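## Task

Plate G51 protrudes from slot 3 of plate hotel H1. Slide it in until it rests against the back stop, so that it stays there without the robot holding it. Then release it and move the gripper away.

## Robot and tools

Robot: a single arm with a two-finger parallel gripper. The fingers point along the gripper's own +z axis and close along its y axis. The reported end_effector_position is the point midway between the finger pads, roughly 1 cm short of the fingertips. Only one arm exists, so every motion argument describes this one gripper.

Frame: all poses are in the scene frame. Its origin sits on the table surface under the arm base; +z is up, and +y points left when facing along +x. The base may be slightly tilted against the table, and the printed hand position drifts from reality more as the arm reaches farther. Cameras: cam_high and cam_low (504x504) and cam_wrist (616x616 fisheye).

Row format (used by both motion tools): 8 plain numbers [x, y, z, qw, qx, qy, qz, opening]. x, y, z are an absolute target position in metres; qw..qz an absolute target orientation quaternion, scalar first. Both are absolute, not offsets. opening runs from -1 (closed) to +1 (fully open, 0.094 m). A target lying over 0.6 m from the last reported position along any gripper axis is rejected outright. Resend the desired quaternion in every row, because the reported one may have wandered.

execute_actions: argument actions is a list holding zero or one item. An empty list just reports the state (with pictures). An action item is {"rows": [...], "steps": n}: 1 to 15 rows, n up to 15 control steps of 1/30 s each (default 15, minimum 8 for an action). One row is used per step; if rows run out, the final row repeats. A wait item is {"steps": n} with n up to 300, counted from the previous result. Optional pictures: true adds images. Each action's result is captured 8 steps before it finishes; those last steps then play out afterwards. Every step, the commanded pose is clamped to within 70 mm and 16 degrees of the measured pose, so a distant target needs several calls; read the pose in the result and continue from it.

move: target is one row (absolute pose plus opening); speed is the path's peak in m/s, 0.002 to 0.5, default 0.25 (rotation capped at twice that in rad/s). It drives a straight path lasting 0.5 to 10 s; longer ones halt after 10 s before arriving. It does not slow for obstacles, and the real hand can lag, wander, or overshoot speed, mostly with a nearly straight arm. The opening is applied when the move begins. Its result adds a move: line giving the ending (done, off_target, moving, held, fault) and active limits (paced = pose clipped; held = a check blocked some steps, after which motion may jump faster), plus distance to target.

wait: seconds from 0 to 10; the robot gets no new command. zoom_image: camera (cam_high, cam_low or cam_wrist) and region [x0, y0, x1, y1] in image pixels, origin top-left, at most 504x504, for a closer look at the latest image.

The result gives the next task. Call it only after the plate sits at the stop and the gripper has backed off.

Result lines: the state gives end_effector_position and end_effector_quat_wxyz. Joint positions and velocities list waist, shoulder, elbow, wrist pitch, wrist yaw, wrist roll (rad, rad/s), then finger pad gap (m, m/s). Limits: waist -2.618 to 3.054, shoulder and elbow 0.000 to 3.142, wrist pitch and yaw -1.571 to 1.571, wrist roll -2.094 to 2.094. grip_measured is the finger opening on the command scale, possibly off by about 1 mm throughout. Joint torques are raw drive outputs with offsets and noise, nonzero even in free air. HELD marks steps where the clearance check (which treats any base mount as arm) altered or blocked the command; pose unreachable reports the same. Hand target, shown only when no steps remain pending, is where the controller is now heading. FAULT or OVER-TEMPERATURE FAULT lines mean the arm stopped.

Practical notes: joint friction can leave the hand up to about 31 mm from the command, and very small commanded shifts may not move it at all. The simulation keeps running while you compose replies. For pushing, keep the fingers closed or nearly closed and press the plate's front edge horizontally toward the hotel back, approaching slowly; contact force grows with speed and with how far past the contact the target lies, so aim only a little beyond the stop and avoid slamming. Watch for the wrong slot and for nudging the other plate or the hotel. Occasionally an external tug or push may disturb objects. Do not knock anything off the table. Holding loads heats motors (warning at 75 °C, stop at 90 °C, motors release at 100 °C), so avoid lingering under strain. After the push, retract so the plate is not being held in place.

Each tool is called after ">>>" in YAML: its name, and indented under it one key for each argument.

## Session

>>> execute_actions:
  actions: []

Scene clock: 0.00 s of 7200.00 s.
end_effector_position=(+0.5561, -0.0029, +0.2979) grip_measured=+1.000 end_effector_quat_wxyz=(+0.542, -0.425, +0.701, -0.186)
Joint positions: [-0.346  2.319  1.153  1.029 -0.745 -0.205  0.094]
Joint velocities: [-0.022 -0.007  0.002 -0.022 -0.022  0.007  0.   ]
Joint torques (N m, as the arm reports them, + toward a larger angle): no reading
Hand target: +0.556, -0.003, +0.298; +0.542, -0.425, +0.701, -0.186

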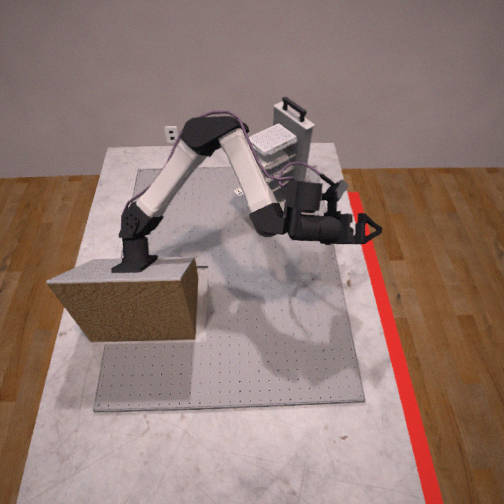

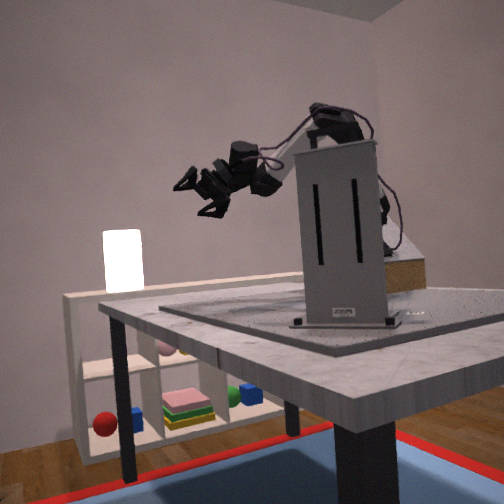

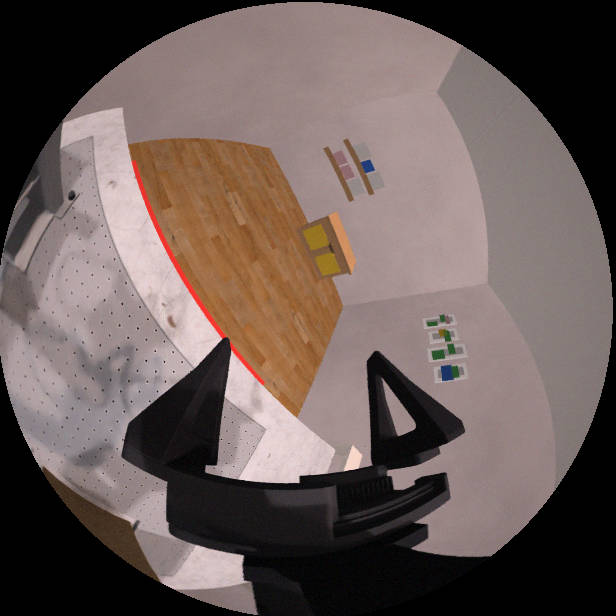

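>>> move:
  target: [0.23,0.24,0.30,0.547,-0.246,0.781,0.173,-1]

>>> zoom_image:
  camera: "cam_high"
  region: [190, 90, 340, 230]

Scene clock: 3.00 s of 7200.00 s.
end_effector_position=(+0.2363, +0.2254, +0.2860) grip_measured=-0.983 end_effector_quat_wxyz=(+0.536, -0.224, +0.796, +0.171)
Joint positions: [-0.161  0.425  0.101  0.477 -0.838  0.78   0.001]
Joint velocities: [ 0.012  0.002 -0.002 -0.037  0.022 -0.022 -0.001]
Joint torques (N m, as the arm reports them, + toward a larger angle): [ 0.62  0.11 10.    1.35  0.7   0.03]
Hand target: +0.233, +0.242, +0.300; +0.547, -0.247, +0.781, +0.173
Off the commanded pose: 0.021 m, 3 deg.
Kept back: nothing.
move: off_target

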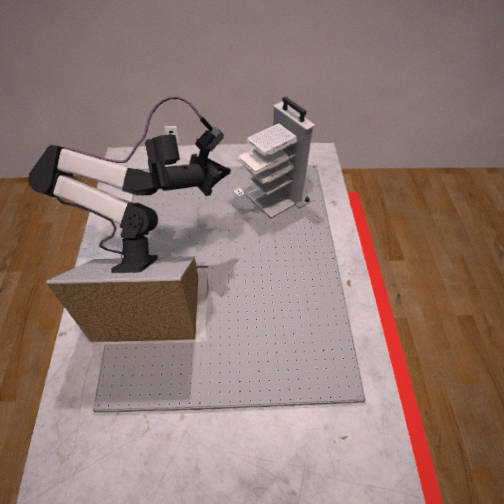

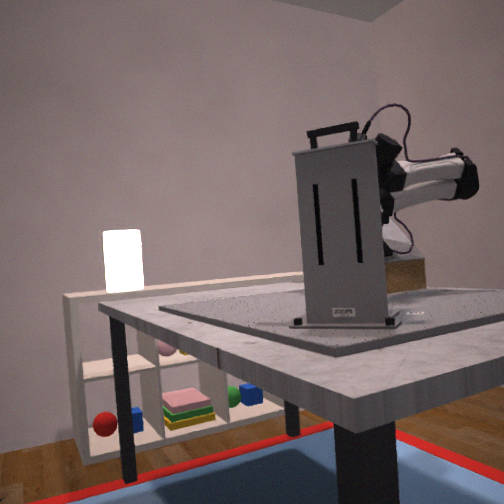

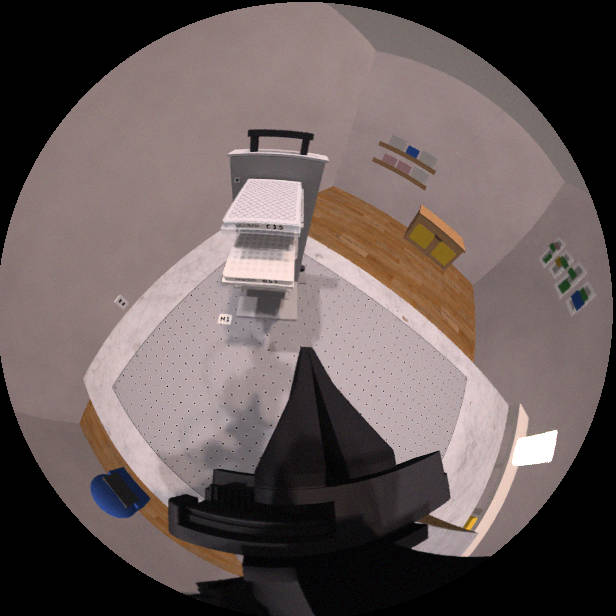

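Region (190, 90, 340, 230) of cam_high's 504x504 image, scaled by 3.360, with more detail than that image has; it fills the top 470 rows of this view, and the rest is white.

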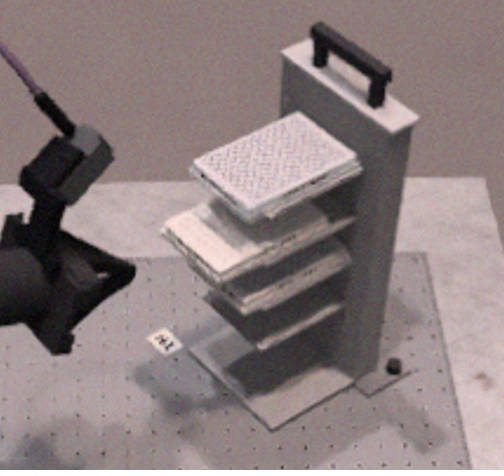

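>>> move:
  target: [0.25,0.298,0.21,0.547,-0.246,0.781,0.173,-1]
  speed: 0.1

>>> zoom_image:
  camera: "cam_high"
  region: [200, 110, 320, 210]

Scene clock: 5.10 s of 7200.00 s.
end_effector_position=(+0.2473, +0.2856, +0.2037) grip_measured=-0.983 end_effector_quat_wxyz=(+0.539, -0.243, +0.790, +0.161)
Joint positions: [ 0.634  0.867  0.101  0.871 -0.053  0.627  0.001]
Joint velocities: [-0.002  0.012  0.002 -0.051 -0.037  0.037  0.   ]
Joint torques (N m, as the arm reports them, + toward a larger angle): [-0.52 -1.    7.37  2.21  0.53 -0.03]
Hand target: +0.249, +0.297, +0.210; +0.546, -0.249, +0.781, +0.170
Off the commanded pose: 0.014 m, 2 deg.
Kept back: nothing.
move: off_target

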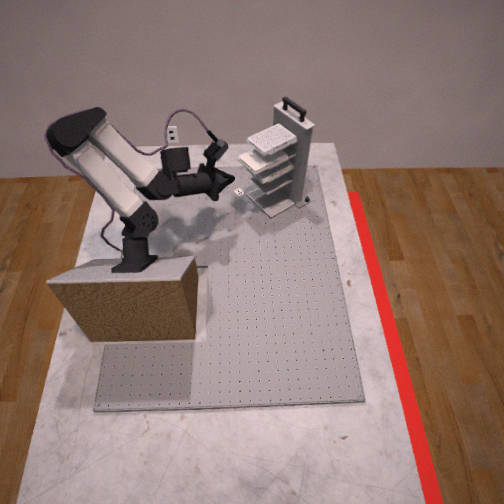

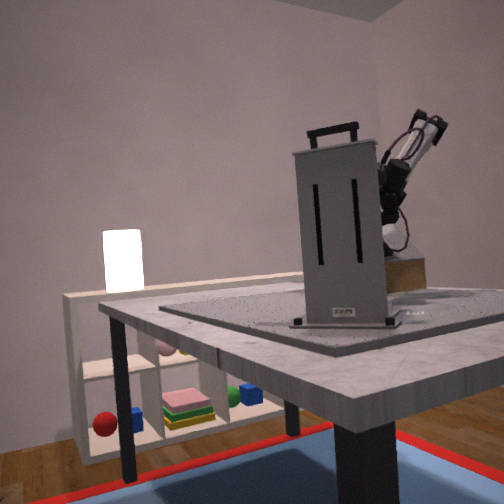

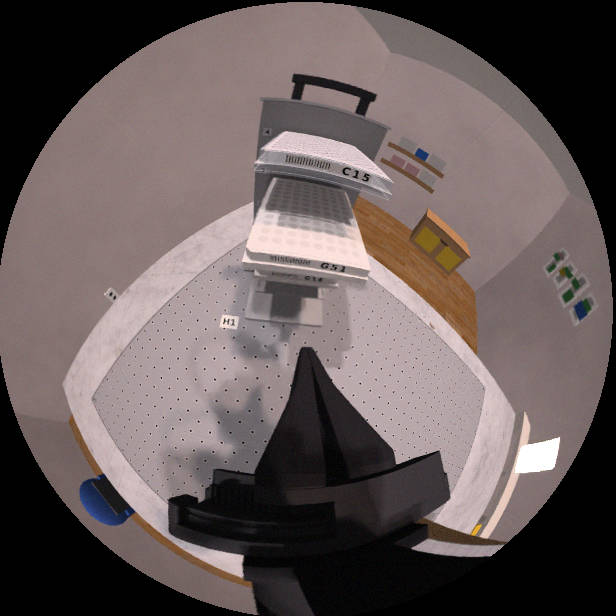

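Region (200, 110, 320, 210) of cam_high's 504x504 image, scaled by 4.200, with more detail than that image has.

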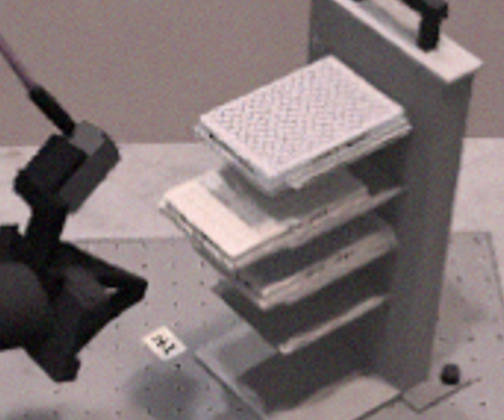

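>>> move:
  target: [0.275,0.314,0.227,0.547,-0.246,0.781,0.173,-1]
  speed: 0.04

>>> zoom_image:
  camera: "cam_high"
  region: [200, 110, 320, 210]

Scene clock: 6.77 s of 7200.00 s.
end_effector_position=(+0.2689, +0.3077, +0.2205) grip_measured=-0.983 end_effector_quat_wxyz=(+0.542, -0.248, +0.785, +0.170)
Joint positions: [ 0.567  0.94   0.22   0.849 -0.128  0.636  0.001]
Joint velocities: [-0.007  0.002 -0.007 -0.051 -0.051 -0.022  0.   ]
Joint torques (N m, as the arm reports them, + toward a larger angle): [-3.51 -1.47  7.93  2.    0.38  0.13]
Hand target: +0.275, +0.314, +0.227; +0.547, -0.246, +0.781, +0.173
Off the commanded pose: 0.011 m, 1 deg.
Kept back: nothing.
move: off_target

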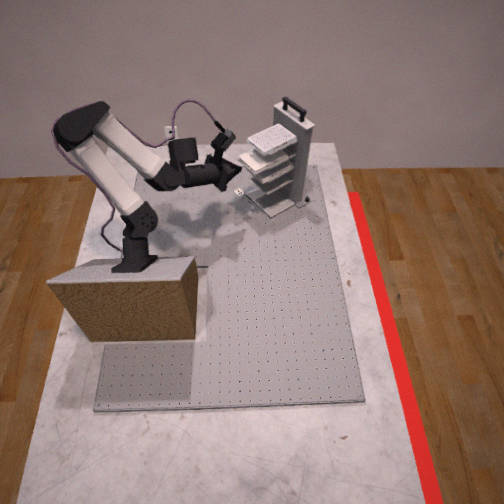

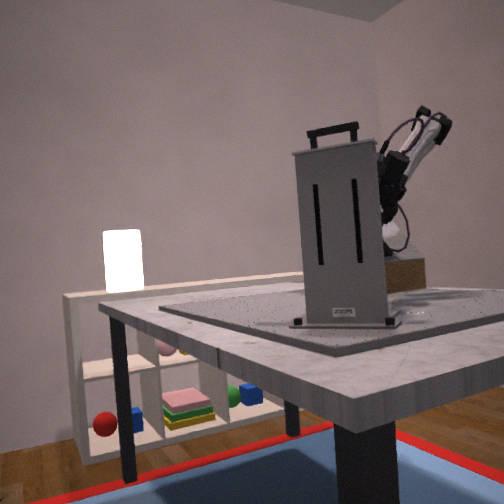

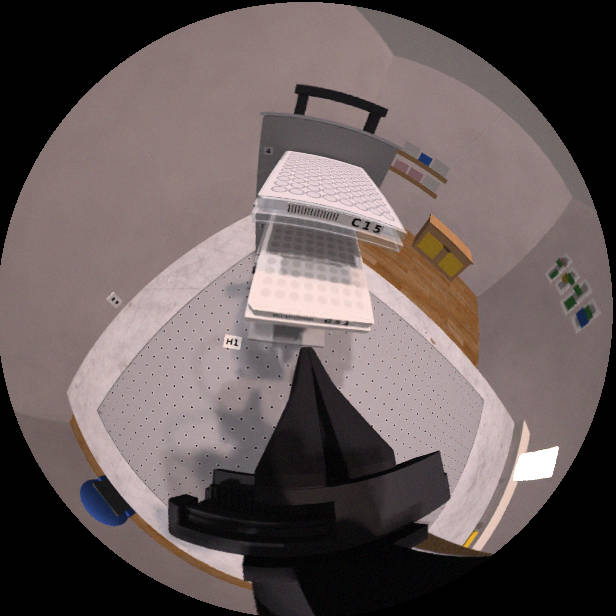

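Region (200, 110, 320, 210) of cam_high's 504x504 image, scaled by 4.200, with more detail than that image has.

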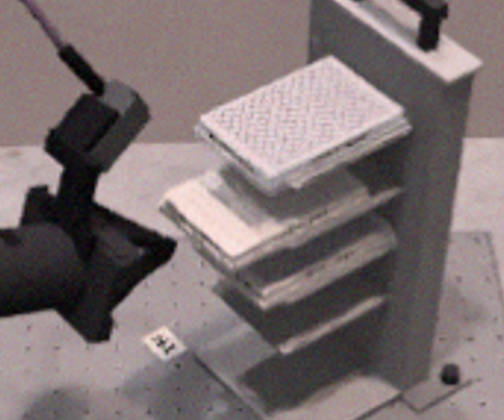

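>>> move:
  target: [0.308,0.337,0.229,0.547,-0.246,0.781,0.173,-1]
  speed: 0.02

>>> zoom_image:
  camera: "cam_high"
  region: [200, 110, 320, 210]

Scene clock: 9.70 s of 7200.00 s.
end_effector_position=(+0.3011, +0.3275, +0.2184) grip_measured=-0.983 end_effector_quat_wxyz=(+0.535, -0.245, +0.791, +0.165)
Joint positions: [ 0.545  1.107  0.365  0.849 -0.153  0.639  0.001]
Joint velocities: [ 0.012  0.002  0.002 -0.007  0.007  0.022  0.   ]
Joint torques (N m, as the arm reports them, + toward a larger angle): [-4.4  -2.55  7.98  2.19  0.41  0.08]
Hand target: +0.308, +0.336, +0.229; +0.547, -0.246, +0.781, +0.173
Off the commanded pose: 0.016 m, 2 deg.
Kept back: nothing.
move: off_target

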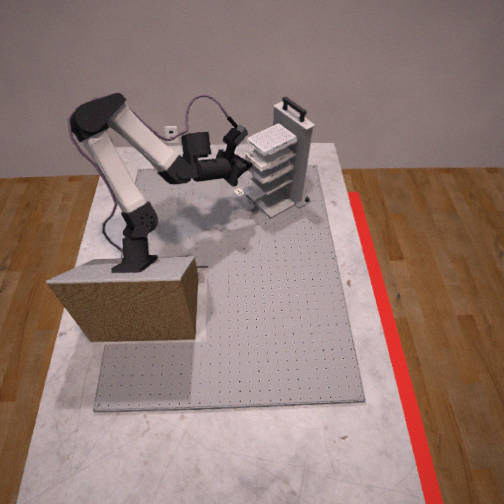

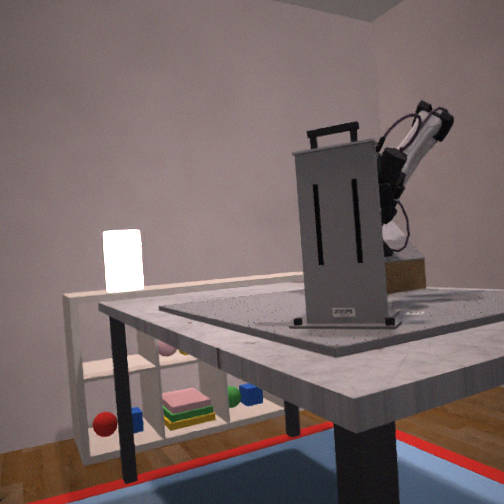

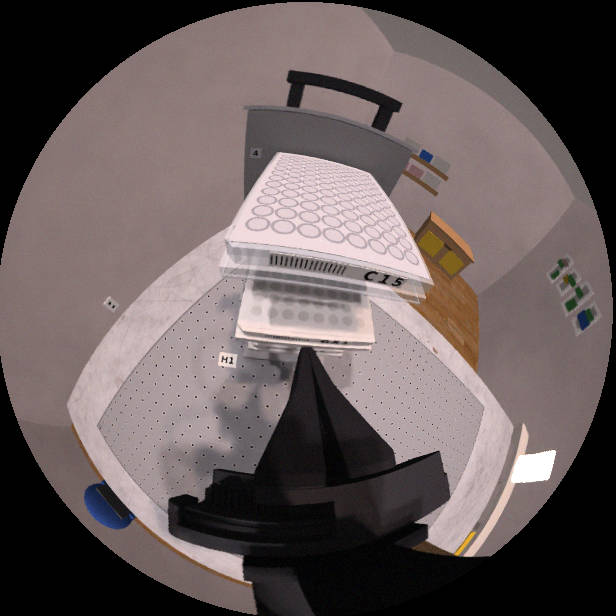

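Region (200, 110, 320, 210) of cam_high's 504x504 image, scaled by 4.200, with more detail than that image has.

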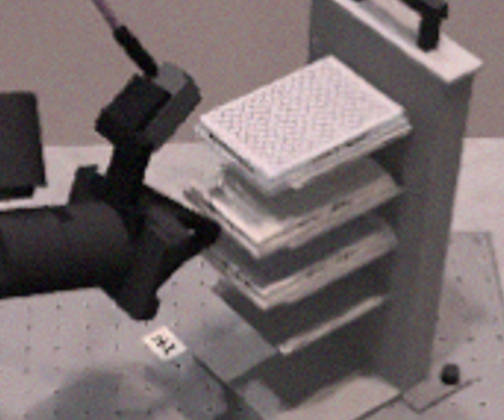

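>>> move:
  target: [0.322,0.348,0.235,0.547,-0.246,0.781,0.173,-1]
  speed: 0.015

>>> zoom_image:
  camera: "cam_high"
  region: [200, 110, 320, 210]

Scene clock: 12.40 s of 7200.00 s.
end_effector_position=(+0.3082, +0.3338, +0.2211) grip_measured=-0.983 end_effector_quat_wxyz=(+0.530, -0.248, +0.794, +0.167)
Joint positions: [ 0.526  1.129  0.408  0.824 -0.186  0.641  0.001]
Joint velocities: [-0.002 -0.002 -0.007 -0.022 -0.037  0.037 -0.001]
Joint torques (N m, as the arm reports them, + toward a larger angle): [-4.5  -1.58 10.39  2.1   0.59  0.09]
Hand target: +0.321, +0.347, +0.235; +0.547, -0.246, +0.781, +0.173
Off the commanded pose: 0.024 m, 3 deg.
Kept back: nothing.
move: off_target

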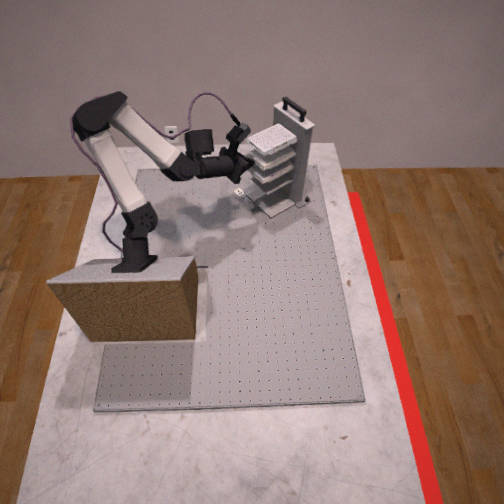

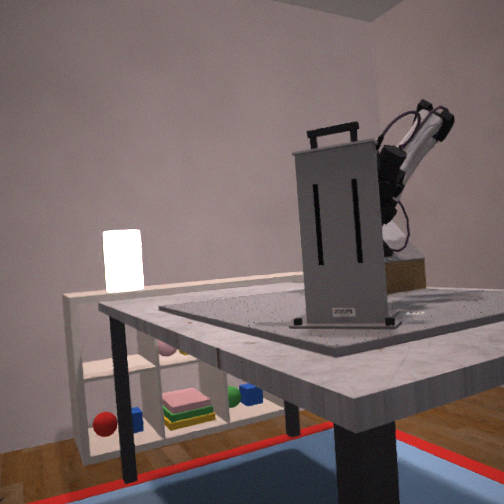

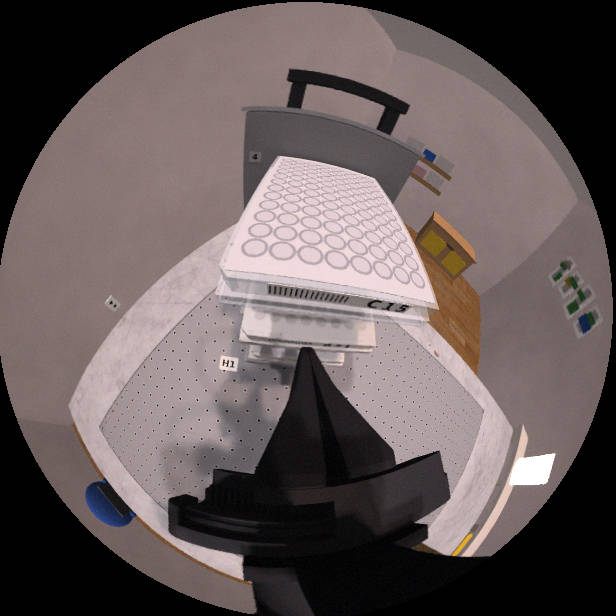

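Region (200, 110, 320, 210) of cam_high's 504x504 image, scaled by 4.200, with more detail than that image has.

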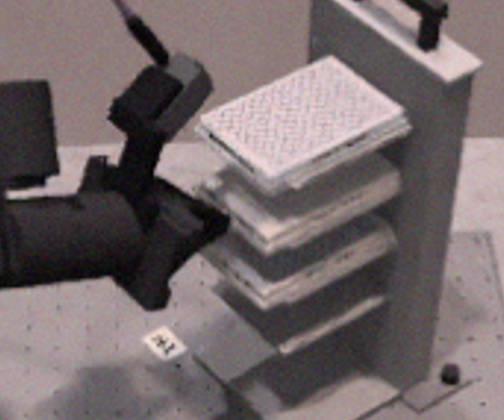

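>>> move:
  target: [0.23,0.28,0.225,0.547,-0.246,0.781,0.173,-1]
  speed: 0.1

>>> zoom_image:
  camera: "cam_high"
  region: [200, 110, 320, 210]

Scene clock: 14.23 s of 7200.00 s.
end_effector_position=(+0.2336, +0.2861, +0.2293) grip_measured=-0.983 end_effector_quat_wxyz=(+0.549, -0.246, +0.779, +0.176)
Joint positions: [ 0.583  0.619  0.097  0.669 -0.104  0.64   0.001]
Joint velocities: [-0.002  0.002 -0.002 -0.051  0.022  0.037 -0.001]
Joint torques (N m, as the arm reports them, + toward a larger angle): [ 0.04 -2.4   4.28  2.    0.53  0.  ]
Hand target: +0.230, +0.281, +0.225; +0.547, -0.247, +0.781, +0.173
Off the commanded pose: 0.008 m, 0 deg.
Kept back: nothing.
move: done

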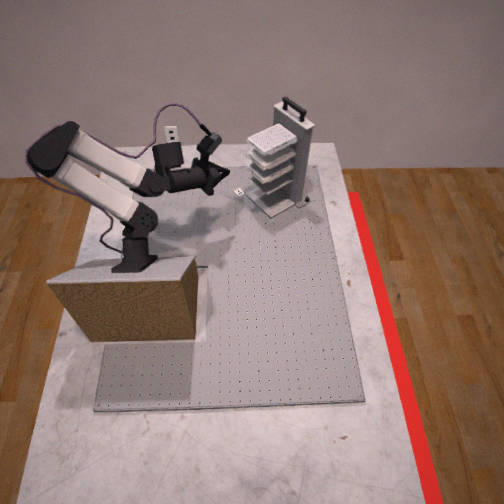

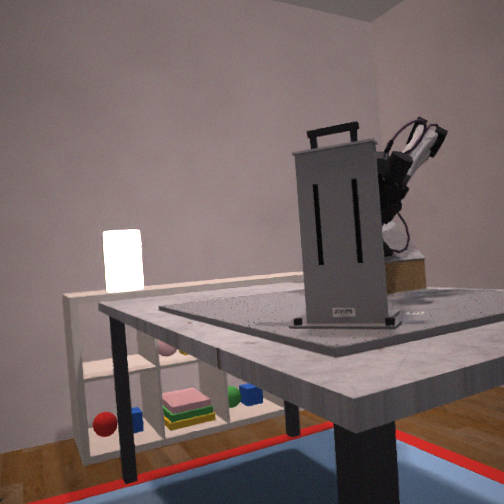

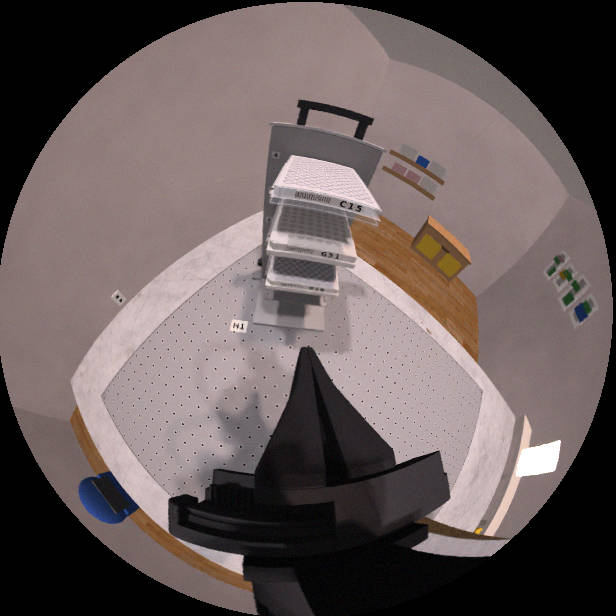

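Region (200, 110, 320, 210) of cam_high's 504x504 image, scaled by 4.200, with more detail than that image has.

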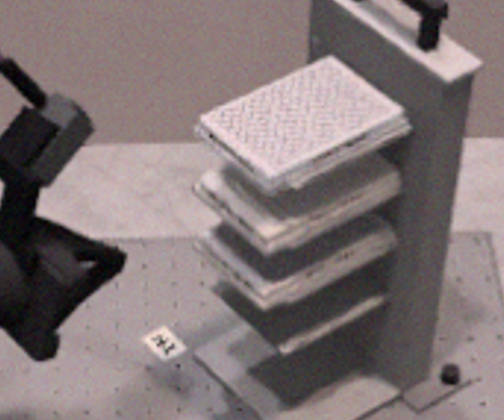

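>>> finished_scene:
  scene: 2

The scene is finished: the task was done.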